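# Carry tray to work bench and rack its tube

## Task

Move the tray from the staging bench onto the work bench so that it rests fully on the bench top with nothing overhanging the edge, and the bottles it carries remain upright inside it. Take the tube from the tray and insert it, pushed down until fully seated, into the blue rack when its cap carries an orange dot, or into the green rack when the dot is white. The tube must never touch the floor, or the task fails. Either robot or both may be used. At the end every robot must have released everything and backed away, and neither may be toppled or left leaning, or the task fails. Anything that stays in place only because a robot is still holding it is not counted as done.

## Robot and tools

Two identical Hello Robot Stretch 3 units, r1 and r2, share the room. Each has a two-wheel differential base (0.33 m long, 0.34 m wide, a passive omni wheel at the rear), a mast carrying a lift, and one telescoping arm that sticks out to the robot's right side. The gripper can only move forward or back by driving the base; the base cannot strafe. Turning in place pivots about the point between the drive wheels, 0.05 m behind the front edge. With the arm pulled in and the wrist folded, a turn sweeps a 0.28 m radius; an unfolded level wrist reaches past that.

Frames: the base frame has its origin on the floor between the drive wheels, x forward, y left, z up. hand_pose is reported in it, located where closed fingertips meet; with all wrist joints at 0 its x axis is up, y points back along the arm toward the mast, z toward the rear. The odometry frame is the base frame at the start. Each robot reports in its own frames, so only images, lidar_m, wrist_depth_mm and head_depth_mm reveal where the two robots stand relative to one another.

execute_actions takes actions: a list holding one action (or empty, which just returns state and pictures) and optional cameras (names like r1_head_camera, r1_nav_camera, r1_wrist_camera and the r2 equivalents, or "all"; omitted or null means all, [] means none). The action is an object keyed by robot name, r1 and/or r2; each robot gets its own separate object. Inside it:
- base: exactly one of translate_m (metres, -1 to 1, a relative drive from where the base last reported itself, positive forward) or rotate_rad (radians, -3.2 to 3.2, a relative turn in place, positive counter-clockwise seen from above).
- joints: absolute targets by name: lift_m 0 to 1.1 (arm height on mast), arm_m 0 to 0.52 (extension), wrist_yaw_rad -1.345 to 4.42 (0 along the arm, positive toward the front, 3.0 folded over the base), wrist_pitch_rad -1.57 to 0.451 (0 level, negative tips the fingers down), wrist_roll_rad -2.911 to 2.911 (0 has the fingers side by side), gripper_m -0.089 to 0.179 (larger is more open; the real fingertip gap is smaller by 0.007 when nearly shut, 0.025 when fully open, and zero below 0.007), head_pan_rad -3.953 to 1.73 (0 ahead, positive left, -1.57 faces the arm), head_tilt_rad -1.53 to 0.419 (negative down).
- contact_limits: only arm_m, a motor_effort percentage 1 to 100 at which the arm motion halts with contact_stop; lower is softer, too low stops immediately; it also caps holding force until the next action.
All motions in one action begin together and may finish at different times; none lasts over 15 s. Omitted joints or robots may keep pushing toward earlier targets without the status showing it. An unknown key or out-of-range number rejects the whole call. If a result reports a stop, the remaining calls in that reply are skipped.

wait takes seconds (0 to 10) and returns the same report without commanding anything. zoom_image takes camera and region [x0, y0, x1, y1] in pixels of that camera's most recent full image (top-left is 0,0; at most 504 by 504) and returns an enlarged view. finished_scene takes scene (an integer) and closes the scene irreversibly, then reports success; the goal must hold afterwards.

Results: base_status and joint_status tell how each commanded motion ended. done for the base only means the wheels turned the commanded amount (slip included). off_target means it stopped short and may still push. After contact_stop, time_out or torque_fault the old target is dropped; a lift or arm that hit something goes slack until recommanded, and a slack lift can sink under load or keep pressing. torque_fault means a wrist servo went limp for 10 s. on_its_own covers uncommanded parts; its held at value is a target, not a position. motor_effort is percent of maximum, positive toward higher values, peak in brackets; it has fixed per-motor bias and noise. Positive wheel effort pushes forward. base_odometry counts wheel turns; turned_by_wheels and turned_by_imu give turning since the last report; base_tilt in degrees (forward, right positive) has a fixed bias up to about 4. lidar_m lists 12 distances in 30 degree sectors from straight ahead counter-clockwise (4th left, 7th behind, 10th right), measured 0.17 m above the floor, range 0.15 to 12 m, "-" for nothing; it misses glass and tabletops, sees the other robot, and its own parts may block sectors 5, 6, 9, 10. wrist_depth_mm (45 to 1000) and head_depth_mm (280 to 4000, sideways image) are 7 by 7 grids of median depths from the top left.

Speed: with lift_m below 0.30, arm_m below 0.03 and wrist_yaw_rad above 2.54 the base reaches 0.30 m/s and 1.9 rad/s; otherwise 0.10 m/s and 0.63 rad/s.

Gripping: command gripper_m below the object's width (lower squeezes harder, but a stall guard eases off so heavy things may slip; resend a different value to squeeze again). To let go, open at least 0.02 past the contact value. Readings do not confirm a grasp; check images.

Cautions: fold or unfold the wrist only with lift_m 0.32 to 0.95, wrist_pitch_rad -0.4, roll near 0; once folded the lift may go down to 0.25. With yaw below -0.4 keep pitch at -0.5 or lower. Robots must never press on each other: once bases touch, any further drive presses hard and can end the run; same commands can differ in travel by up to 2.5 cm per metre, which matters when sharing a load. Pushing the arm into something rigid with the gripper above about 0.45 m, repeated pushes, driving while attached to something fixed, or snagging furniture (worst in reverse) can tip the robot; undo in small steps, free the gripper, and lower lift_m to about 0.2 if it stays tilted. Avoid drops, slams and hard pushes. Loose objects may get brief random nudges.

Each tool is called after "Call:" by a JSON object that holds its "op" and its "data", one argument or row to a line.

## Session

Call:
{"op": "execute_actions", "data": {
  "actions": []
}}

Scene clock: 0.00 s.
r1.base_odometry: x=+0.000 y=+0.000 heading=+0.000 (m, m, rad; r1's odometry frame)
r1.turned_by_wheels: +0.000 (rad since the last result)
r1.turned_by_imu: +0.000 (rad since the last result)
r1.base_tilt: forward=-1.6 right=+0.0 (deg)
r1.lidar_m: 1.20 3.99 1.65 1.66 2.02 1.38 2.38 2.59 1.08 0.82 0.80 0.84
r1.head_depth_mm: 1046 1048 1054 1061 1070 1068 1080 / 1192 1194 1200 1211 1214 1223 1229 / 1375 1385 1387 1403 1413 1423 1422 / 1639 1650 1668 1673 1684 1699 1712 / 2016 2035 2058 2080 2093 2111 2093 / 2243 2649 2682 2727 2720 2775 2285 / 2267 3258 3902 3999 - 3279 2286
r1.base_status: not commanded
r1.joint_positions: lift_m=+0.370 arm_m=+0.001 wrist_yaw_rad=+2.896 wrist_pitch_rad=-0.373 wrist_roll_rad=+0.006 gripper_m=+0.037 head_pan_rad=-0.015 head_tilt_rad=-0.002
r1.joint_status: not commanded
r1.motor_effort: left_wheel=+0 right_wheel=-1 lift_m=+26 arm_m=+0 wrist_yaw_rad=+0 wrist_pitch_rad=+7 wrist_roll_rad=+0 gripper_m=+0 head_pan_rad=+0 head_tilt_rad=+3 (%)
r1.hand_pose: x=+0.0345 y=+0.0766 z=+0.3928 quat_wxyz=(+0.216, +0.707, +0.045, +0.672) (m; r1's base frame)
r1.wrist_depth_mm: - - - - - - - / - - - - - - - / - - - - - - - / 905 - 964 - - - - / 731 - 789 767 771 808 803 / 619 - 643 643 666 653 682 / 527 531 538 543 547 565 568
r2.base_odometry: x=+0.000 y=+0.000 heading=+0.000 (m, m, rad; r2's odometry frame)
r2.turned_by_wheels: +0.000 (rad since the last result)
r2.turned_by_imu: +0.000 (rad since the last result)
r2.base_tilt: forward=+0.1 right=+0.3 (deg)
r2.lidar_m: 1.46 4.24 1.45 1.02 0.97 0.99 1.30 3.10 1.63 1.49 2.87 1.29
r2.head_depth_mm: 1696 2485 - - - 1457 1242 / 1697 2494 - - - 1452 2240 / 1707 2498 - - - 1707 2206 / 1696 2522 - - - 2766 2201 / 1709 2363 - - - 3159 2101 / 1729 2378 - - - 3357 2171 / 1726 2520 - - - 3331 2178
r2.base_status: not commanded
r2.joint_positions: lift_m=+0.600 arm_m=+0.003 wrist_yaw_rad=+3.124 wrist_pitch_rad=-0.547 wrist_roll_rad=+0.013 gripper_m=+0.037 head_pan_rad=-0.017 head_tilt_rad=+0.009
r2.joint_status: not commanded
r2.motor_effort: left_wheel=+0 right_wheel=+0 lift_m=+39 arm_m=-1 wrist_yaw_rad=-1 wrist_pitch_rad=+3 wrist_roll_rad=+0 gripper_m=+0 head_pan_rad=-1 head_tilt_rad=+2 (%)
r2.hand_pose: x=-0.0176 y=+0.0588 z=+0.5853 quat_wxyz=(+0.198, +0.686, +0.184, +0.675) (m; r2's base frame)
r2.wrist_depth_mm: 738 842 - - - - - / 790 908 - - - - - / 833 975 - - - - - / 903 - - - - - - / 963 - - 993 - 942 933 / 896 891 867 830 - 810 800 / 790 765 751 745 723 716 700
pictures: r1_head_camera (sideways: a quarter turn clockwise sets it upright), r1_nav_camera (sideways: a quarter turn counterclockwise sets it upright), r1_wrist_camera, r2_head_camera (sideways: a quarter turn clockwise sets it upright), r2_nav_camera (sideways: a quarter turn counterclockwise sets it upright), r2_wrist_camera
Images, in order (width x height): r1_head_camera 896x504, r1_nav_camera 672x504, r1_wrist_camera 644x364, r2_head_camera 896x504, r2_nav_camera 672x504, r2_wrist_camera 644x364.

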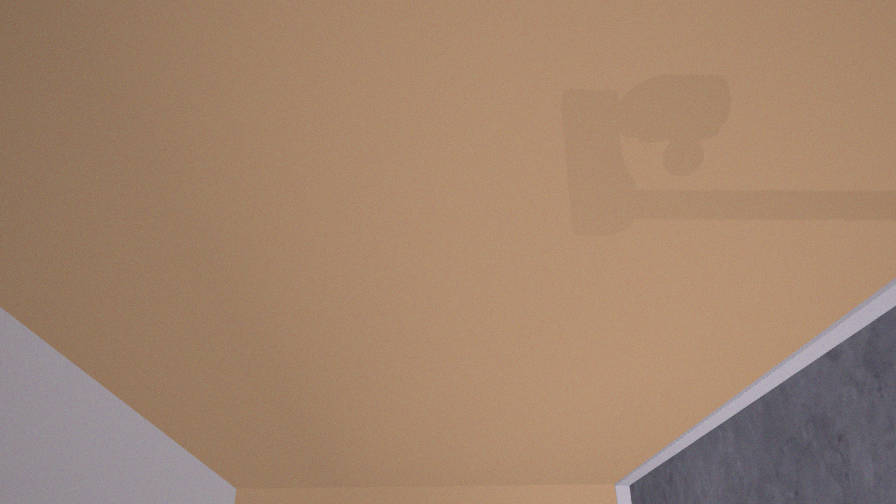

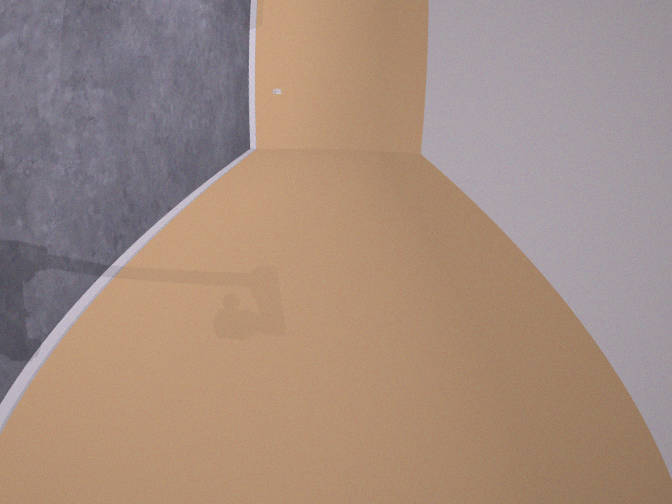

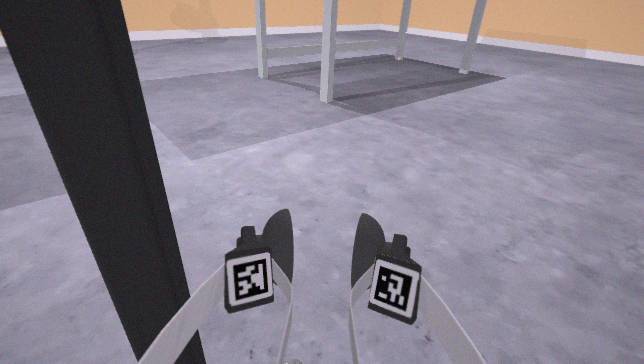

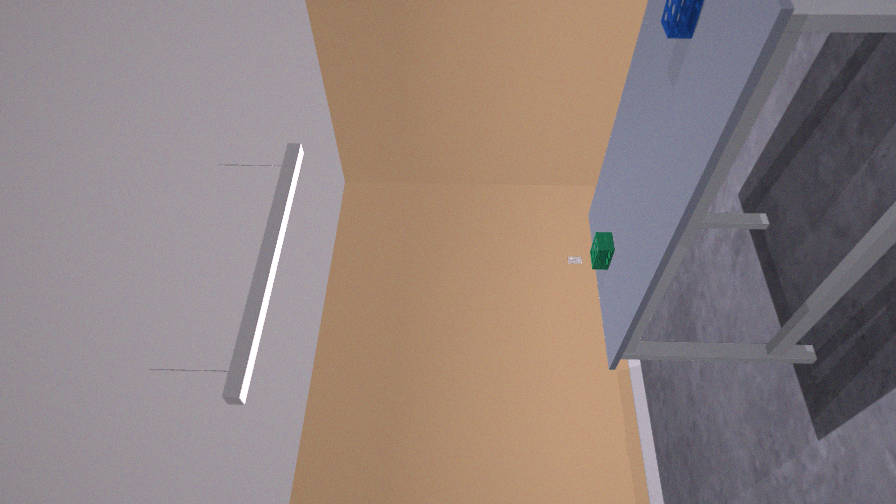

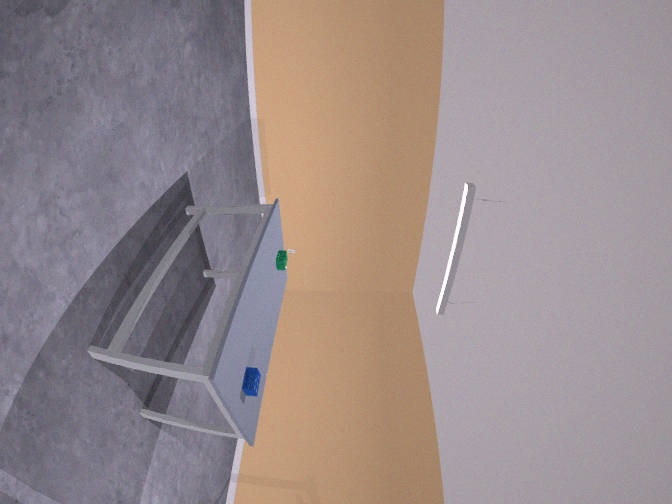

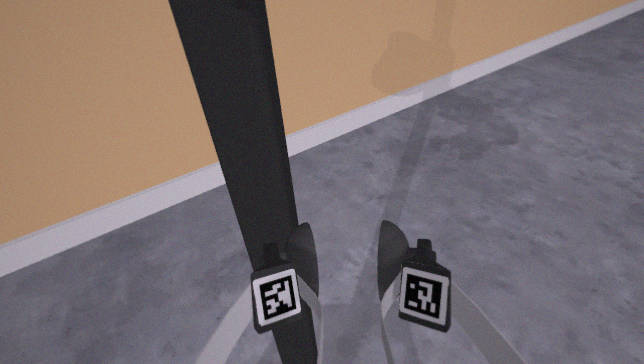

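Call:
{"op": "execute_actions", "data": {
  "actions": [
    {"r1":{"joints":{"head_pan_rad":-3.6,"head_tilt_rad":-0.4,"lift_m":0.28}},"r2":{"joints":{"head_pan_rad":-2.1,"head_tilt_rad":-0.4,"lift_m":0.28}}}
  ],
  "cameras": ["r1_nav_camera","r2_head_camera","r1_head_camera","r2_nav_camera"]
}}

Scene clock: 10.73 s.
r1.base_odometry: x=+0.000 y=+0.000 heading=+0.000 (m, m, rad; r1's odometry frame)
r1.turned_by_wheels: +0.000 (rad since the last result)
r1.turned_by_imu: +0.000 (rad since the last result)
r1.base_tilt: forward=-1.7 right=+0.0 (deg)
r1.lidar_m: 1.20 3.99 1.65 1.67 2.02 1.38 2.38 2.59 1.07 0.82 0.80 0.84
r1.head_depth_mm: 3649 3921 3991 2843 2204 1754 1450 / 3877 - - 2321 2157 1764 1443 / - - 2136 1567 2163 1717 1442 / - - 2008 2705 2264 1757 1433 / - - 1880 2854 2252 1752 1439 / - - 2099 2950 2236 1745 1441 / - - - 3059 2246 1747 1431
r1.base_status: not commanded
r1.joint_positions: lift_m=+0.280 arm_m=+0.001 wrist_yaw_rad=+2.896 wrist_pitch_rad=-0.373 wrist_roll_rad=+0.006 gripper_m=+0.037 head_pan_rad=-3.593 head_tilt_rad=-0.395
r1.joint_status: all done
r1.motor_effort: left_wheel=+0(0) right_wheel=-1(1) lift_m=+24(22) arm_m=+0(0) wrist_yaw_rad=+0(1) wrist_pitch_rad=+7(7) wrist_roll_rad=+0(0) gripper_m=+1(1) head_pan_rad=-5(57) head_tilt_rad=-2(25) (%)
r1.hand_pose: x=+0.0345 y=+0.0765 z=+0.3029 quat_wxyz=(+0.216, +0.707, +0.045, +0.672) (m; r1's base frame)
r1.wrist_depth_mm: - - - - - - - / - - - - - - - / - - - - - - - / 774 - 799 810 834 852 872 / 608 - 646 634 651 667 666 / 508 - 534 533 553 539 549 / 446 - - 449 450 461 467
r2.base_odometry: x=+0.000 y=+0.000 heading=+0.000 (m, m, rad; r2's odometry frame)
r2.turned_by_wheels: +0.000 (rad since the last result)
r2.turned_by_imu: +0.000 (rad since the last result)
r2.base_tilt: forward=+0.1 right=+0.3 (deg)
r2.lidar_m: 1.45 4.23 1.46 1.02 0.97 0.99 1.30 3.11 1.63 1.49 2.86 1.29
r2.head_depth_mm: 3769 3950 - 3715 2401 1748 1382 / 3940 - - 3675 2382 1753 1382 / - - - 3652 2350 1731 1386 / - - - 3323 2349 1724 1376 / - - - 3135 2214 1713 1369 / - - - 2862 2292 1703 1362 / - - - 1579 2064 1696 1366
r2.base_status: not commanded
r2.joint_positions: lift_m=+0.280 arm_m=+0.003 wrist_yaw_rad=+3.124 wrist_pitch_rad=-0.547 wrist_roll_rad=+0.013 gripper_m=+0.037 head_pan_rad=-2.093 head_tilt_rad=-0.395
r2.joint_status: all done
r2.motor_effort: left_wheel=+0(1) right_wheel=+0(0) lift_m=+33(35) arm_m=+0(1) wrist_yaw_rad=+0(0) wrist_pitch_rad=+3(3) wrist_roll_rad=+0(0) gripper_m=+0(0) head_pan_rad=-3(35) head_tilt_rad=-2(28) (%)
r2.hand_pose: x=-0.0176 y=+0.0587 z=+0.2650 quat_wxyz=(+0.199, +0.686, +0.184, +0.675) (m; r2's base frame)
r2.wrist_depth_mm: 735 827 - - - - - / 785 897 - - - 992 952 / 812 858 844 813 802 761 740 / 713 695 680 657 633 614 600 / 582 565 559 558 548 517 511 / 493 - - - - 445 439 / 440 - - - 402 393 383
pictures: r1_head_camera (sideways: a quarter turn clockwise sets it upright), r1_nav_camera (sideways: a quarter turn counterclockwise sets it upright), r2_head_camera (sideways: a quarter turn clockwise sets it upright), r2_nav_camera (sideways: a quarter turn counterclockwise sets it upright)
Images, in order (width x height): r1_head_camera 896x504, r1_nav_camera 672x504, r2_head_camera 896x504, r2_nav_camera 672x504.

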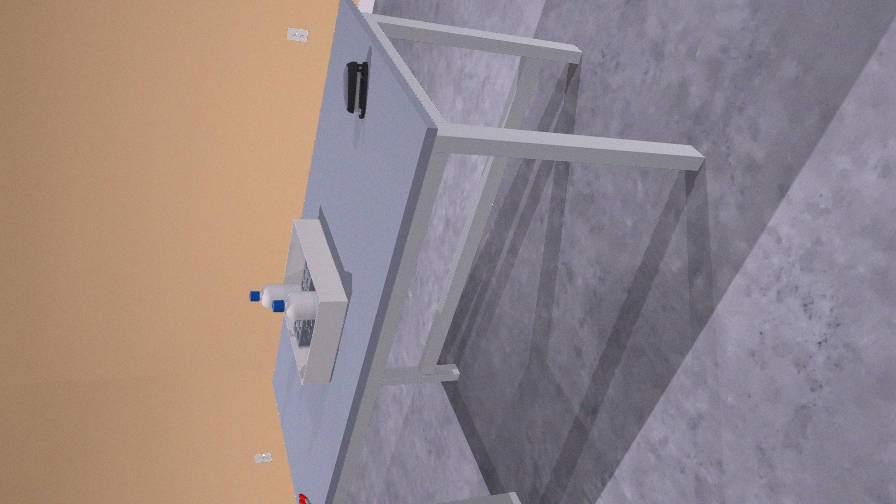

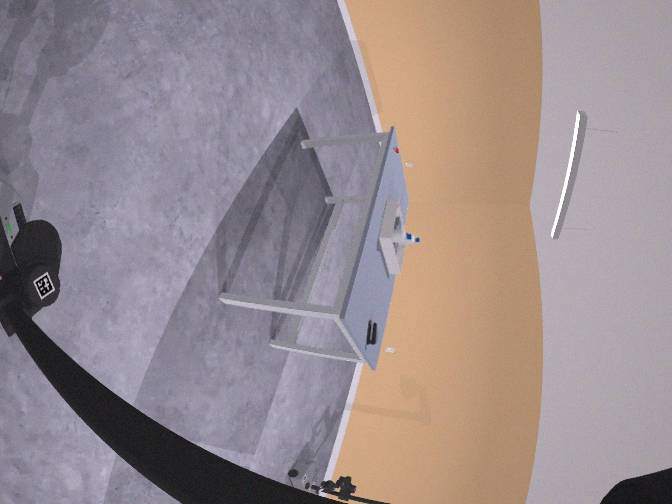

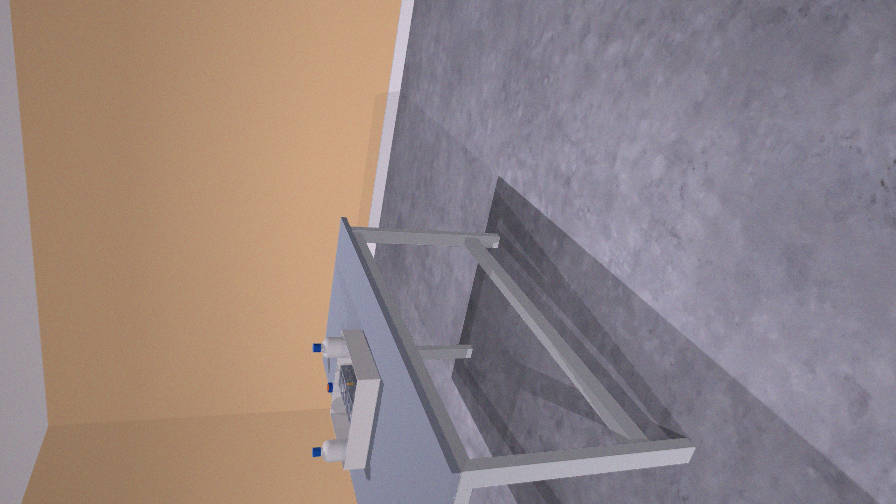

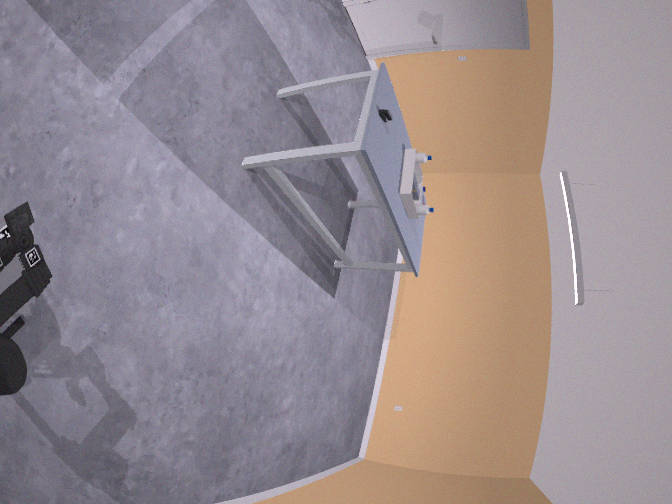

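Call:
{"op": "execute_actions", "data": {
  "actions": [
    {"r1":{"base":{"rotate_rad":3.1},"joints":{"head_pan_rad":-1.57,"head_tilt_rad":-0.7}},"r2":{"base":{"rotate_rad":0.925},"joints":{"head_pan_rad":-1.57,"head_tilt_rad":-0.7}}}
  ],
  "cameras": []
}}

Call:
{"op": "execute_actions", "data": {
  "actions": [
    {"r1":{"base":{"translate_m":0.81}},"r2":{"base":{"translate_m":-0.95}}}
  ],
  "cameras": []
}}

Call:
{"op": "execute_actions", "data": {
  "actions": [
    {"r1":{"base":{"translate_m":0.81}},"r2":{"base":{"translate_m":-0.94}}}
  ],
  "cameras": []
}}

Call:
{"op": "execute_actions", "data": {
  "actions": [
    {"r1":{"base":{"rotate_rad":0.524},"joints":{"lift_m":0.93,"wrist_pitch_rad":-0.4}},"r2":{"base":{"rotate_rad":-0.35},"joints":{"lift_m":0.93,"wrist_pitch_rad":-0.4}}}
  ],
  "cameras": []
}}

Call:
{"op": "execute_actions", "data": {
  "actions": [
    {"r1":{"joints":{"wrist_yaw_rad":1.57}},"r2":{"joints":{"wrist_yaw_rad":1.57}}}
  ],
  "cameras": ["r1_head_camera","r2_head_camera"]
}}

Call:
{"op": "execute_actions", "data": {
  "actions": [
    {"r1":{"joints":{"lift_m":1.09,"wrist_pitch_rad":-1.5,"gripper_m":0.1,"arm_m":0.33}},"r2":{"joints":{"lift_m":1.09,"wrist_pitch_rad":-1.5,"gripper_m":0.1,"arm_m":0.33}}}
  ],
  "cameras": ["r1_wrist_camera","r2_wrist_camera"]
}}

Scene clock: 24.60 s.
r1.base_odometry: x=+0.000 y=+0.000 heading=+3.100 (m, m, rad; r1's odometry frame)
r1.turned_by_wheels: +3.100 (rad since the last result)
r1.turned_by_imu: +3.100 (rad since the last result)
r1.base_tilt: forward=-1.7 right=-0.1 (deg)
r1.lidar_m: 2.39 3.15 1.10 0.83 0.80 0.83 1.13 3.02 2.69 1.66 2.99 1.38
r1.head_depth_mm: 2032 2882 2454 1961 1628 1391 1219 / 1896 1675 2279 1976 1628 1385 1209 / 2020 3144 2455 1939 1614 1382 1216 / 3995 3111 2380 1949 1618 1385 1216 / 3993 3266 2437 1946 1616 1387 1209 / 3763 3247 2422 1928 1608 1384 1209 / 3615 3215 2419 1945 1609 1384 1206
r1.base_status: done
r1.joint_positions: lift_m=+0.280 arm_m=+0.001 wrist_yaw_rad=+2.896 wrist_pitch_rad=-0.373 wrist_roll_rad=+0.006 gripper_m=+0.037 head_pan_rad=-1.577 head_tilt_rad=-0.692
r1.joint_status: all done
r1.motor_effort: left_wheel=-4(12) right_wheel=+2(8) lift_m=+24(24) arm_m=+0(1) wrist_yaw_rad=-2(0) wrist_pitch_rad=+7(7) wrist_roll_rad=+0(0) gripper_m=+0(1) head_pan_rad=+4(57) head_tilt_rad=-3(23) (%)
r1.hand_pose: x=+0.0345 y=+0.0765 z=+0.3029 quat_wxyz=(+0.216, +0.707, +0.045, +0.672) (m; r1's base frame)
r1.wrist_depth_mm: - 723 831 - - - - / - 770 878 - - - - / 638 839 956 - - - - / 664 - 791 801 835 844 864 / 603 - 656 638 656 657 685 / 505 - 542 529 554 543 558 / 443 - - 452 450 465 463
r2.base_odometry: x=+0.000 y=+0.000 heading=+0.925 (m, m, rad; r2's odometry frame)
r2.turned_by_wheels: +0.925 (rad since the last result)
r2.turned_by_imu: +0.931 (rad since the last result)
r2.base_tilt: forward=+0.0 right=+0.3 (deg)
r2.lidar_m: 1.69 1.07 0.96 0.97 1.18 2.30 1.90 1.48 3.01 1.29 1.33 4.23
r2.head_depth_mm: 3060 3451 2882 2136 1677 1379 1176 / 3212 3570 2864 2112 1666 1379 1171 / 3346 3615 2840 2095 1647 1373 1164 / 3402 3787 2825 2087 1658 1368 1163 / 3561 1802 2667 2070 1642 1359 1161 / 3682 1736 1415 1837 1617 1347 1146 / 3785 1706 2399 2027 1622 1346 1140
r2.base_status: done
r2.joint_positions: lift_m=+0.280 arm_m=+0.003 wrist_yaw_rad=+3.124 wrist_pitch_rad=-0.547 wrist_roll_rad=+0.013 gripper_m=+0.037 head_pan_rad=-1.577 head_tilt_rad=-0.692
r2.joint_status: all done
r2.motor_effort: left_wheel=-4(9) right_wheel=+3(9) lift_m=+33(33) arm_m=-1(1) wrist_yaw_rad=-1(1) wrist_pitch_rad=+3(3) wrist_roll_rad=+0(0) gripper_m=+1(0) head_pan_rad=+3(29) head_tilt_rad=-4(26) (%)
r2.hand_pose: x=-0.0176 y=+0.0587 z=+0.2650 quat_wxyz=(+0.199, +0.686, +0.184, +0.675) (m; r2's base frame)
r2.wrist_depth_mm: - - - - 944 867 813 / - - - - 970 925 850 / 903 877 839 818 795 758 741 / 711 692 675 647 638 619 608 / 583 569 560 559 545 517 508 / 496 - - - - 451 444 / 441 - - - 397 393 387
pictures: none
No camera images: the call's "cameras" was empty. Leave "cameras" out to get every camera's image.

Scene clock: 29.43 s.
r1.base_odometry: x=-0.809 y=+0.034 heading=+3.100 (m, m, rad; r1's odometry frame)
r1.turned_by_wheels: +0.000 (rad since the last result)
r1.turned_by_imu: +0.000 (rad since the last result)
r1.base_tilt: forward=-1.6 right=-0.1 (deg)
r1.lidar_m: 1.58 3.42 1.72 1.24 1.21 1.25 1.70 3.32 1.99 3.66 0.82 1.52
r1.head_depth_mm: - 3280 2397 1966 1635 1392 1220 / - 3295 2433 1947 1615 1391 1210 / 3982 3317 2443 1945 1609 1389 1212 / 3668 3261 2427 1948 1621 1385 1209 / 3535 3239 2450 1929 1622 1383 1212 / 3356 3240 2439 1945 1614 1376 1203 / 3176 3210 2428 1927 1570 1357 1208
r1.base_status: done
r1.joint_positions: lift_m=+0.280 arm_m=+0.001 wrist_yaw_rad=+2.896 wrist_pitch_rad=-0.374 wrist_roll_rad=+0.006 gripper_m=+0.037 head_pan_rad=-1.577 head_tilt_rad=-0.692
r1.joint_status: not commanded
r1.motor_effort: left_wheel=-4(9) right_wheel=+2(6) lift_m=+23(23) arm_m=-1(1) wrist_yaw_rad=-1(1) wrist_pitch_rad=+7(7) wrist_roll_rad=+0(0) gripper_m=+0(0) head_pan_rad=+5(4) head_tilt_rad=-3(3) (%)
r1.hand_pose: x=+0.0345 y=+0.0765 z=+0.3029 quat_wxyz=(+0.216, +0.707, +0.045, +0.672) (m; r1's base frame)
r1.wrist_depth_mm: - - - - - - - / - - - - - - - / 909 - - - - - - / 754 - 803 803 812 862 861 / 600 - 642 636 654 652 675 / 505 - 543 523 565 540 546 / 449 - - 453 451 462 468
r2.base_odometry: x=-0.572 y=-0.758 heading=+0.925 (m, m, rad; r2's odometry frame)
r2.turned_by_wheels: +0.000 (rad since the last result)
r2.turned_by_imu: -0.008 (rad since the last result)
r2.base_tilt: forward=+0.0 right=+0.2 (deg)
r2.lidar_m: 2.28 1.43 1.28 1.29 1.56 3.00 1.36 0.85 0.76 3.51 1.79 1.78
r2.head_depth_mm: 2823 3073 2288 1899 1131 1285 1177 / 2945 3242 2870 2114 1660 1343 1173 / 3009 3362 2878 2090 1662 1368 1170 / 3164 3504 2816 2097 1644 1365 1161 / 3289 3572 2780 2050 1621 1349 1154 / 3412 3692 2760 2055 1621 1343 1155 / 3458 3766 2781 2041 1614 1333 1141
r2.base_status: done
r2.joint_positions: lift_m=+0.280 arm_m=+0.003 wrist_yaw_rad=+3.124 wrist_pitch_rad=-0.548 wrist_roll_rad=+0.013 gripper_m=+0.037 head_pan_rad=-1.577 head_tilt_rad=-0.692
r2.joint_status: not commanded
r2.motor_effort: left_wheel=-3(12) right_wheel=+2(5) lift_m=+33(33) arm_m=-1(1) wrist_yaw_rad=-1(0) wrist_pitch_rad=+3(3) wrist_roll_rad=+0(0) gripper_m=+1(0) head_pan_rad=+2(3) head_tilt_rad=-4(4) (%)
r2.hand_pose: x=-0.0176 y=+0.0587 z=+0.2649 quat_wxyz=(+0.199, +0.686, +0.184, +0.675) (m; r2's base frame)
r2.wrist_depth_mm: - - - - - - - / - - - - - 997 955 / 915 872 865 816 796 757 751 / 714 687 672 642 635 620 608 / 582 571 559 553 545 517 507 / 494 - - - - 451 437 / 441 - - - 396 392 388
pictures: none
No camera images: the call's "cameras" was empty. Leave "cameras" out to get every camera's image.

Scene clock: 34.33 s.
r1.base_odometry: x=-1.619 y=+0.068 heading=+3.099 (m, m, rad; r1's odometry frame)
r1.turned_by_wheels: +0.000 (rad since the last result)
r1.turned_by_imu: +0.000 (rad since the last result)
r1.base_tilt: forward=-1.6 right=-0.1 (deg)
r1.lidar_m: 0.78 2.74 2.29 1.68 1.60 1.65 2.28 2.53 0.84 1.11 1.07 1.10
r1.head_depth_mm: 3885 3284 1006 824 1586 1355 1214 / 3684 3274 1001 797 1584 1388 1213 / 3504 3277 1000 796 1508 1384 1207 / 3324 3258 997 795 696 1389 1216 / 3142 3288 997 794 662 1385 1210 / 2973 3158 989 730 661 1333 1204 / 2844 3064 958 687 657 1296 1205
r1.base_status: done
r1.joint_positions: lift_m=+0.280 arm_m=+0.001 wrist_yaw_rad=+2.896 wrist_pitch_rad=-0.374 wrist_roll_rad=+0.006 gripper_m=+0.037 head_pan_rad=-1.577 head_tilt_rad=-0.692
r1.joint_status: not commanded
r1.motor_effort: left_wheel=-5(11) right_wheel=+3(7) lift_m=+24(24) arm_m=-1(0) wrist_yaw_rad=-1(0) wrist_pitch_rad=+7(7) wrist_roll_rad=+0(0) gripper_m=+0(1) head_pan_rad=+5(5) head_tilt_rad=-4(4) (%)
r1.hand_pose: x=+0.0345 y=+0.0765 z=+0.3029 quat_wxyz=(+0.216, +0.707, +0.045, +0.672) (m; r1's base frame)
r1.wrist_depth_mm: - - - - - - - / - - - - - - - / - - - - - - - / 760 - 807 811 838 846 872 / 604 - 646 637 647 659 667 / 512 - 534 527 548 545 551 / 447 - - 443 446 464 463
r2.base_odometry: x=-1.138 y=-1.509 heading=+0.925 (m, m, rad; r2's odometry frame)
r2.turned_by_wheels: +0.000 (rad since the last result)
r2.turned_by_imu: -0.008 (rad since the last result)
r2.base_tilt: forward=+0.1 right=+0.3 (deg)
r2.lidar_m: 2.86 1.78 1.59 1.60 1.93 2.76 0.80 0.51 0.45 0.46 0.55 2.54
r2.head_depth_mm: 2540 2764 1682 697 684 1290 1174 / 2644 2920 1030 842 679 1305 1169 / 2739 3032 1044 850 675 1339 1118 / 2820 3183 1148 818 689 1358 1113 / 2902 3311 1140 841 707 1355 1106 / 3044 3456 1122 833 726 1343 1144 / 3141 3493 1115 829 1484 1344 1143
r2.base_status: done
r2.joint_positions: lift_m=+0.280 arm_m=+0.003 wrist_yaw_rad=+3.124 wrist_pitch_rad=-0.548 wrist_roll_rad=+0.013 gripper_m=+0.037 head_pan_rad=-1.577 head_tilt_rad=-0.692
r2.joint_status: not commanded
r2.motor_effort: left_wheel=-2(11) right_wheel=+2(4) lift_m=+33(33) arm_m=-1(1) wrist_yaw_rad=-1(1) wrist_pitch_rad=+3(3) wrist_roll_rad=+0(0) gripper_m=+1(0) head_pan_rad=+3(2) head_tilt_rad=-4(4) (%)
r2.hand_pose: x=-0.0176 y=+0.0586 z=+0.2649 quat_wxyz=(+0.199, +0.686, +0.184, +0.675) (m; r2's base frame)
r2.wrist_depth_mm: - - - - - - - / - - - - - 998 961 / 904 890 856 803 791 762 751 / 715 691 668 650 634 623 602 / 579 566 565 559 543 519 507 / 494 - - - - 450 438 / 441 - - - 394 396 386
pictures: none
No camera images: the call's "cameras" was empty. Leave "cameras" out to get every camera's image.

Scene clock: 41.07 s.
r1.base_odometry: x=-1.619 y=+0.068 heading=-2.660 (m, m, rad; r1's odometry frame)
r1.turned_by_wheels: +0.524 (rad since the last result)
r1.turned_by_imu: +0.524 (rad since the last result)
r1.base_tilt: forward=-1.7 right=+0.0 (deg)
r1.lidar_m: 2.74 2.30 1.67 1.59 1.65 2.28 2.54 0.84 1.10 1.06 1.10 0.78
r1.head_depth_mm: 2838 3089 1003 800 - - 1181 / 2832 3058 934 729 690 - 1189 / 2787 3112 888 735 688 - - / 2793 3014 877 742 686 - - / 2780 3012 916 738 695 - 1189 / 2824 3065 991 771 661 1356 1209 / 2825 3051 991 791 659 1349 1207
r1.base_status: done
r1.joint_positions: lift_m=+0.930 arm_m=+0.001 wrist_yaw_rad=+2.896 wrist_pitch_rad=-0.414 wrist_roll_rad=+0.006 gripper_m=+0.037 head_pan_rad=-1.577 head_tilt_rad=-0.692
r1.joint_status: all done
r1.motor_effort: left_wheel=-4(13) right_wheel=+3(7) lift_m=+29(29) arm_m=-1(1) wrist_yaw_rad=-1(1) wrist_pitch_rad=+6(6) wrist_roll_rad=+0(0) gripper_m=+1(0) head_pan_rad=+5(5) head_tilt_rad=-3(4) (%)
r1.hand_pose: x=+0.0333 y=+0.0718 z=+0.9435 quat_wxyz=(+0.229, +0.706, +0.059, +0.667) (m; r1's base frame)
r1.wrist_depth_mm: - - - - - - - / - - - - - - - / - - - - - - - / - - - - - - - / - - - - - - - / - - - - - - - / - - - - - - -
r2.base_odometry: x=-1.138 y=-1.509 heading=+0.575 (m, m, rad; r2's odometry frame)
r2.turned_by_wheels: -0.350 (rad since the last result)
r2.turned_by_imu: -0.351 (rad since the last result)
r2.base_tilt: forward=+0.1 right=+0.3 (deg)
r2.lidar_m: 2.54 2.30 1.67 1.59 1.65 2.22 2.77 0.66 0.47 0.45 0.47 0.63
r2.head_depth_mm: 2717 3072 1196 866 - - 1126 / 2704 3033 1174 862 734 - 1117 / 2704 3046 1168 764 696 - - / 2583 3008 1062 759 689 - - / 1329 2910 1035 758 687 - 1096 / 2646 3028 1021 754 671 - 1095 / 2619 2994 1116 828 659 1336 1099
r2.base_status: done
r2.joint_positions: lift_m=+0.930 arm_m=+0.003 wrist_yaw_rad=+3.124 wrist_pitch_rad=-0.419 wrist_roll_rad=+0.013 gripper_m=+0.037 head_pan_rad=-1.577 head_tilt_rad=-0.692
r2.joint_status: all done
r2.motor_effort: left_wheel=+3(7) right_wheel=-4(7) lift_m=+45(47) arm_m=-1(1) wrist_yaw_rad=+0(0) wrist_pitch_rad=+5(7) wrist_roll_rad=+0(0) gripper_m=+0(0) head_pan_rad=+2(2) head_tilt_rad=-4(4) (%)
r2.hand_pose: x=-0.0173 y=+0.0768 z=+0.9423 quat_wxyz=(+0.154, +0.697, +0.140, +0.686) (m; r2's base frame)
r2.wrist_depth_mm: - - - - - - - / - - - - - - - / - - - - - - - / - - - - - - - / - - - - - - - / - - - - - - - / - - - - - - -
pictures: none
No camera images: the call's "cameras" was empty. Leave "cameras" out to get every camera's image.

Scene clock: 42.83 s.
r1.base_odometry: x=-1.619 y=+0.068 heading=-2.660 (m, m, rad; r1's odometry frame)
r1.turned_by_wheels: +0.000 (rad since the last result)
r1.turned_by_imu: +0.000 (rad since the last result)
r1.base_tilt: forward=-1.7 right=+0.0 (deg)
r1.lidar_m: 2.74 2.31 1.67 1.59 1.65 2.28 2.53 0.84 1.10 1.06 1.10 0.78
r1.head_depth_mm: 2831 3097 1003 800 - - 1186 / 2836 3092 935 730 - - - / 2788 3075 889 733 704 - - / 1553 3030 877 743 678 1386 - / 2800 3016 916 739 661 1377 - / 2836 3072 988 769 660 1389 - / 2811 3064 989 791 658 - -
r1.base_status: not commanded
r1.joint_positions: lift_m=+0.930 arm_m=+0.001 wrist_yaw_rad=+1.572 wrist_pitch_rad=-0.414 wrist_roll_rad=+0.006 gripper_m=+0.037 head_pan_rad=-1.577 head_tilt_rad=-0.692
r1.joint_status: all done
r1.motor_effort: left_wheel=-5(5) right_wheel=+3(3) lift_m=+29(29) arm_m=-1(1) wrist_yaw_rad=-2(4) wrist_pitch_rad=+6(6) wrist_roll_rad=+0(1) gripper_m=+1(0) head_pan_rad=+5(4) head_tilt_rad=-4(4) (%)
r1.hand_pose: x=+0.2036 y=-0.1463 z=+0.9435 quat_wxyz=(+0.591, +0.593, -0.388, +0.385) (m; r1's base frame)
r1.wrist_depth_mm: - - - - - - - / - - - - - - - / - - - - - - - / - - - - - 570 579 / - - - - - 472 462 / - - - - - 409 384 / - - - - - - 328
r2.base_odometry: x=-1.138 y=-1.509 heading=+0.575 (m, m, rad; r2's odometry frame)
r2.turned_by_wheels: +0.000 (rad since the last result)
r2.turned_by_imu: +0.000 (rad since the last result)
r2.base_tilt: forward=+0.1 right=+0.2 (deg)
r2.lidar_m: 2.54 2.31 1.66 1.59 1.65 2.22 2.76 0.66 0.47 0.45 0.47 0.63
r2.head_depth_mm: 2716 3089 1190 869 - - 1127 / 2711 3019 1176 859 - - 1123 / 2708 3076 1163 764 719 - 1107 / 2595 3007 1055 757 691 - - / 1324 2918 1030 757 666 1385 - / 2626 2984 1022 753 664 1397 - / 2660 2971 1112 827 658 - -
r2.base_status: not commanded
r2.joint_positions: lift_m=+0.930 arm_m=+0.003 wrist_yaw_rad=+1.572 wrist_pitch_rad=-0.419 wrist_roll_rad=+0.013 gripper_m=+0.037 head_pan_rad=-1.577 head_tilt_rad=-0.692
r2.joint_status: all done
r2.motor_effort: left_wheel=+3(3) right_wheel=-4(4) lift_m=+46(46) arm_m=-1(1) wrist_yaw_rad=-3(4) wrist_pitch_rad=+5(5) wrist_roll_rad=+0(0) gripper_m=+1(0) head_pan_rad=+2(3) head_tilt_rad=-4(4) (%)
r2.hand_pose: x=+0.2029 y=-0.1473 z=+0.9423 quat_wxyz=(+0.591, +0.596, -0.388, +0.382) (m; r2's base frame)
r2.wrist_depth_mm: - - - - - - - / - - - - - - - / - - - - - 739 679 / - - - - - 578 540 / - - - - - 867 436 / - - - - - - 372 / - - - - - - 393
pictures: r1_head_camera (sideways: a quarter turn clockwise sets it upright), r2_head_camera (sideways: a quarter turn clockwise sets it upright)
Images, in order (width x height): r1_head_camera 896x504, r2_head_camera 896x504.

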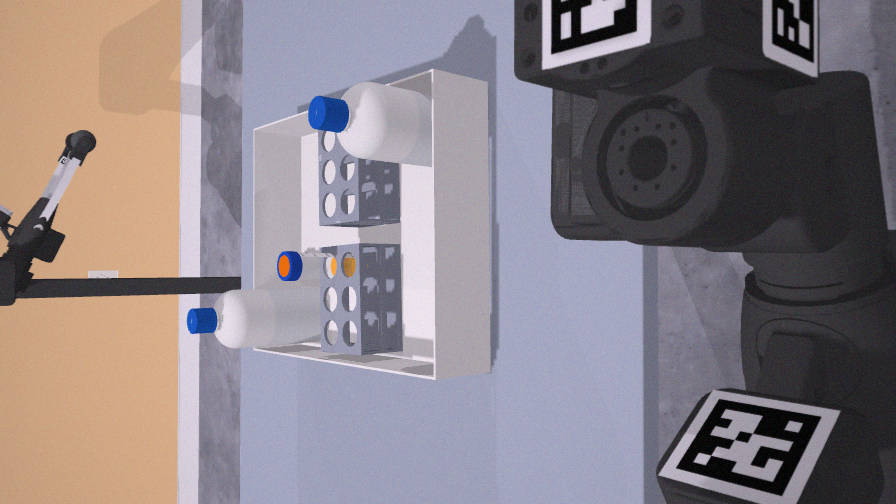

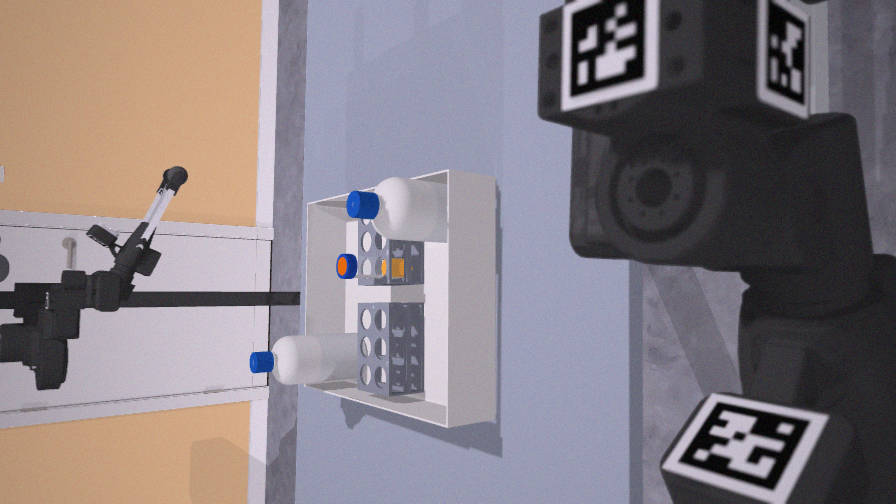

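Scene clock: 46.47 s.
r1.base_odometry: x=-1.619 y=+0.068 heading=-2.660 (m, m, rad; r1's odometry frame)
r1.turned_by_wheels: +0.000 (rad since the last result)
r1.turned_by_imu: +0.000 (rad since the last result)
r1.base_tilt: forward=-1.6 right=+0.0 (deg)
r1.lidar_m: 2.74 2.30 1.67 1.59 1.65 2.27 2.53 0.84 1.11 1.06 1.10 0.78
r1.head_depth_mm: 2836 3092 1000 797 665 1359 1211 / 2779 3080 931 728 665 1364 1215 / - - 887 732 662 1355 1212 / 2795 3082 880 739 660 1360 1213 / 2765 1161 910 738 661 1358 1212 / 2814 3053 991 770 660 1356 1209 / 2815 3047 988 790 659 1353 1209
r1.base_status: not commanded
r1.joint_positions: lift_m=+1.090 arm_m=+0.330 wrist_yaw_rad=+1.570 wrist_pitch_rad=-1.495 wrist_roll_rad=+0.006 gripper_m=+0.100 head_pan_rad=-1.577 head_tilt_rad=-0.692
r1.joint_status: all done
r1.motor_effort: left_wheel=-5(4) right_wheel=+3(3) lift_m=+29(30) arm_m=+2(2) wrist_yaw_rad=+0(2) wrist_pitch_rad=-2(6) wrist_roll_rad=+0(0) gripper_m=+0(97) head_pan_rad=+5(5) head_tilt_rad=-3(4) (%)
r1.hand_pose: x=-0.0260 y=-0.4749 z=+0.9712 quat_wxyz=(+0.707, +0.706, -0.029, +0.024) (m; r1's base frame)
r1.wrist_depth_mm: - - - 356 353 351 354 / - - - 361 357 361 304 / - - - 366 361 358 327 / - - 372 371 366 364 332 / - - 380 372 369 369 340 / - - - 382 379 372 340 / - - - 384 377 241 337
r2.base_odometry: x=-1.138 y=-1.509 heading=+0.575 (m, m, rad; r2's odometry frame)
r2.turned_by_wheels: +0.000 (rad since the last result)
r2.turned_by_imu: +0.000 (rad since the last result)
r2.base_tilt: forward=+0.1 right=+0.3 (deg)
r2.lidar_m: 2.54 2.31 1.66 1.59 1.64 2.22 2.76 0.66 0.47 0.45 0.47 0.63
r2.head_depth_mm: 2764 3112 1190 868 682 1378 1131 / 2771 3055 1175 861 679 1372 1123 / - - 1111 765 674 1368 1117 / 2649 2937 1056 760 669 1364 1108 / 2528 2959 1027 755 665 1353 1091 / 2663 2980 1024 753 663 1347 1085 / 2668 3002 1111 828 657 1335 1096
r2.base_status: not commanded
r2.joint_positions: lift_m=+1.090 arm_m=+0.330 wrist_yaw_rad=+1.571 wrist_pitch_rad=-1.496 wrist_roll_rad=+0.013 gripper_m=+0.100 head_pan_rad=-1.577 head_tilt_rad=-0.692
r2.joint_status: all done
r2.motor_effort: left_wheel=+3(3) right_wheel=-4(3) lift_m=+46(48) arm_m=+4(3) wrist_yaw_rad=-1(3) wrist_pitch_rad=-2(4) wrist_roll_rad=+0(0) gripper_m=+0(85) head_pan_rad=+3(2) head_tilt_rad=-4(4) (%)
r2.hand_pose: x=-0.0263 y=-0.4749 z=+0.9712 quat_wxyz=(+0.707, +0.706, -0.031, +0.022) (m; r2's base frame)
r2.wrist_depth_mm: - - - 368 363 353 350 / - - - 368 367 355 352 / - - - 374 366 357 354 / - - - 377 370 363 357 / - - - 381 376 306 244 / - - - 386 381 - 223 / - - - 387 379 376 370
pictures: r1_wrist_camera, r2_wrist_camera
Images, in order (width x height): r1_wrist_camera 644x364, r2_wrist_camera 644x364.

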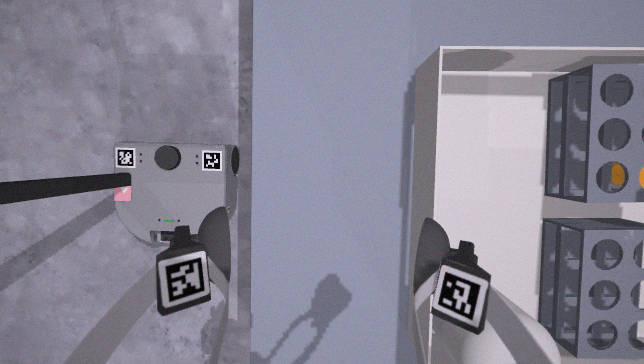

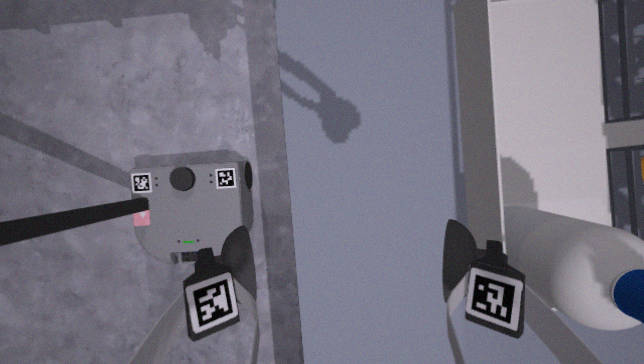

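Call:
{"op": "execute_actions", "data": {
  "actions": [
    {"r1":{"joints":{"arm_m":0.435,"lift_m":1.03}},"r2":{"base":{"rotate_rad":0.02},"joints":{"arm_m":0.466}}}
  ],
  "cameras": []
}}

Call:
{"op": "execute_actions", "data": {
  "actions": [
    {"r1":{"base":{"translate_m":0.006}},"r2":{"base":{"translate_m":0.062},"joints":{"lift_m":1.03}}}
  ],
  "cameras": ["r1_wrist_camera","r2_wrist_camera"]
}}

Scene clock: 58.93 s.
r1.base_odometry: x=-1.619 y=+0.068 heading=-2.660 (m, m, rad; r1's odometry frame)
r1.turned_by_wheels: +0.000 (rad since the last result)
r1.turned_by_imu: +0.000 (rad since the last result)
r1.base_tilt: forward=-1.6 right=-0.1 (deg)
r1.lidar_m: 2.73 2.30 1.67 1.59 1.65 2.27 2.53 0.84 1.11 1.07 1.10 0.78
r1.head_depth_mm: 2901 3055 1000 800 666 1360 1215 / 2886 3086 937 729 665 1359 1216 / - - 883 733 663 1354 1214 / 2728 3006 877 739 662 1356 1207 / 2802 3022 912 739 661 1355 1208 / 2857 3067 990 771 659 1349 1205 / 2809 3060 987 789 660 1349 1203
r1.base_status: not commanded
r1.joint_positions: lift_m=+1.030 arm_m=+0.435 wrist_yaw_rad=+1.570 wrist_pitch_rad=-1.495 wrist_roll_rad=+0.006 gripper_m=+0.100 head_pan_rad=-1.577 head_tilt_rad=-0.692
r1.joint_status: all done
r1.motor_effort: left_wheel=-5(5) right_wheel=+3(3) lift_m=+24(26) arm_m=+2(1) wrist_yaw_rad=+0(1) wrist_pitch_rad=-2(2) wrist_roll_rad=+1(0) gripper_m=+0(0) head_pan_rad=+5(5) head_tilt_rad=-4(4) (%)
r1.hand_pose: x=-0.0260 y=-0.5799 z=+0.9115 quat_wxyz=(+0.707, +0.706, -0.029, +0.024) (m; r1's base frame)
r1.wrist_depth_mm: - 303 302 297 263 241 238 / - 305 304 301 298 269 241 / - 310 307 303 303 275 244 / - 313 313 309 307 278 247 / - 317 316 312 309 305 306 / - - 320 319 311 281 279 / - 328 322 322 234 286 289
r2.base_odometry: x=-1.138 y=-1.509 heading=+0.595 (m, m, rad; r2's odometry frame)
r2.turned_by_wheels: +0.020 (rad since the last result)
r2.turned_by_imu: +0.021 (rad since the last result)
r2.base_tilt: forward=+0.1 right=+0.2 (deg)
r2.lidar_m: 2.54 2.27 1.65 1.59 1.65 2.27 2.77 0.64 0.47 0.45 0.47 0.64
r2.head_depth_mm: 2742 3004 1189 869 682 1378 1108 / 2708 3052 1180 860 679 1376 1103 / 2684 3136 1162 762 675 1363 1096 / 771 2968 1042 758 670 1366 1089 / 764 3057 987 757 665 1351 1107 / 2691 3035 1073 755 661 1342 1105 / 2644 3003 1112 829 658 1341 1103
r2.base_status: done
r2.joint_positions: lift_m=+1.090 arm_m=+0.466 wrist_yaw_rad=+1.571 wrist_pitch_rad=-1.497 wrist_roll_rad=+0.013 gripper_m=+0.100 head_pan_rad=-1.577 head_tilt_rad=-0.692
r2.joint_status: all done
r2.motor_effort: left_wheel=+1(3) right_wheel=-2(3) lift_m=+46(46) arm_m=+4(4) wrist_yaw_rad=-1(1) wrist_pitch_rad=-2(2) wrist_roll_rad=+0(0) gripper_m=+1(1) head_pan_rad=+3(3) head_tilt_rad=-3(4) (%)
r2.hand_pose: x=-0.0264 y=-0.6109 z=+0.9712 quat_wxyz=(+0.707, +0.706, -0.031, +0.021) (m; r2's base frame)
r2.wrist_depth_mm: - - 374 370 360 325 330 / - - 373 371 364 329 339 / - - 377 372 364 355 355 / - - 380 375 369 335 355 / - - 382 379 370 337 338 / - - 386 381 230 - 316 / - - 389 388 210 375 369
pictures: none
No camera images: the call's "cameras" was empty. Leave "cameras" out to get every camera's image.

Scene clock: 61.27 s.
r1.base_odometry: x=-1.624 y=+0.065 heading=-2.660 (m, m, rad; r1's odometry frame)
r1.turned_by_wheels: +0.000 (rad since the last result)
r1.turned_by_imu: +0.000 (rad since the last result)
r1.base_tilt: forward=-1.7 right=+0.0 (deg)
r1.lidar_m: 2.73 2.31 1.68 1.59 1.65 2.26 2.54 0.84 1.11 1.07 1.10 0.77
r1.head_depth_mm: 2915 3080 1001 800 666 1363 1218 / 2867 3105 878 726 665 1363 1214 / - - 881 732 662 1362 1215 / 2716 2999 884 740 662 1358 1208 / 2829 3014 899 739 661 1354 1209 / 2820 3047 990 770 660 1355 1207 / 2811 3059 988 792 657 1347 1203
r1.base_status: done
r1.joint_positions: lift_m=+1.030 arm_m=+0.435 wrist_yaw_rad=+1.570 wrist_pitch_rad=-1.495 wrist_roll_rad=+0.006 gripper_m=+0.100 head_pan_rad=-1.577 head_tilt_rad=-0.692
r1.joint_status: not commanded
r1.motor_effort: left_wheel=-4(5) right_wheel=+2(6) lift_m=+24(24) arm_m=+2(2) wrist_yaw_rad=+0(0) wrist_pitch_rad=-2(2) wrist_roll_rad=+0(0) gripper_m=+1(1) head_pan_rad=+5(5) head_tilt_rad=-3(4) (%)
r1.hand_pose: x=-0.0260 y=-0.5799 z=+0.9115 quat_wxyz=(+0.707, +0.706, -0.029, +0.024) (m; r1's base frame)
r1.wrist_depth_mm: - 303 302 300 270 268 245 / - 307 305 301 300 270 244 / - 312 309 307 301 273 244 / - 314 312 311 307 277 247 / - 314 315 312 309 299 306 / - - 321 318 315 281 282 / - 325 324 318 252 285 283
r2.base_odometry: x=-1.087 y=-1.474 heading=+0.595 (m, m, rad; r2's odometry frame)
r2.turned_by_wheels: +0.000 (rad since the last result)
r2.turned_by_imu: +0.001 (rad since the last result)
r2.base_tilt: forward=+0.1 right=+0.4 (deg)
r2.lidar_m: 2.49 2.26 1.65 1.59 1.65 2.27 2.83 0.65 0.47 0.45 0.47 0.64
r2.head_depth_mm: 2633 - 1186 870 685 1375 1102 / 2611 3037 1182 800 680 1375 1099 / 2557 3068 1048 762 674 1369 1095 / 771 2932 1058 763 670 1352 1088 / 2665 2985 973 757 665 1353 1105 / 2656 3009 1124 834 661 1344 1099 / 2669 3010 1117 826 659 1338 1099
r2.base_status: done
r2.joint_positions: lift_m=+1.030 arm_m=+0.466 wrist_yaw_rad=+1.571 wrist_pitch_rad=-1.497 wrist_roll_rad=+0.013 gripper_m=+0.100 head_pan_rad=-1.577 head_tilt_rad=-0.692
r2.joint_status: all done
r2.motor_effort: left_wheel=+0(4) right_wheel=-2(4) lift_m=+33(42) arm_m=+4(3) wrist_yaw_rad=-1(1) wrist_pitch_rad=-2(2) wrist_roll_rad=+0(0) gripper_m=+0(0) head_pan_rad=+3(2) head_tilt_rad=-4(4) (%)
r2.hand_pose: x=-0.0264 y=-0.6109 z=+0.9116 quat_wxyz=(+0.707, +0.706, -0.031, +0.021) (m; r2's base frame)
r2.wrist_depth_mm: - 314 311 307 300 272 237 / - 317 314 309 301 294 264 / - 321 316 310 305 295 267 / - 324 319 313 309 298 242 / - 324 321 317 311 306 264 / - - 323 321 315 - 247 / - - 327 324 256 314 248
pictures: r1_wrist_camera, r2_wrist_camera
Images, in order (width x height): r1_wrist_camera 644x364, r2_wrist_camera 644x364.

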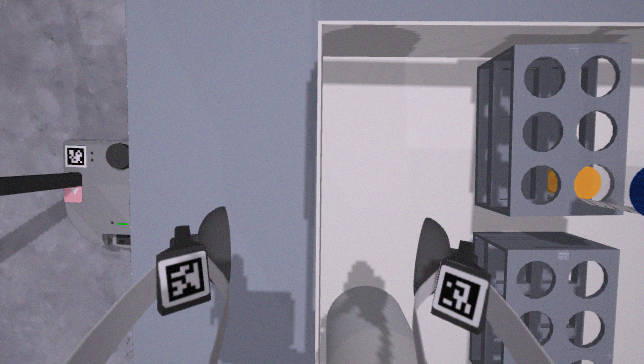

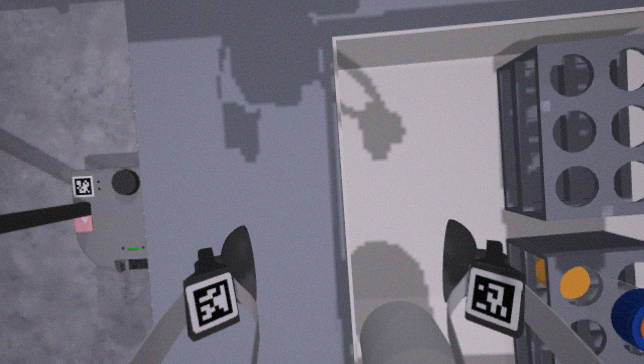

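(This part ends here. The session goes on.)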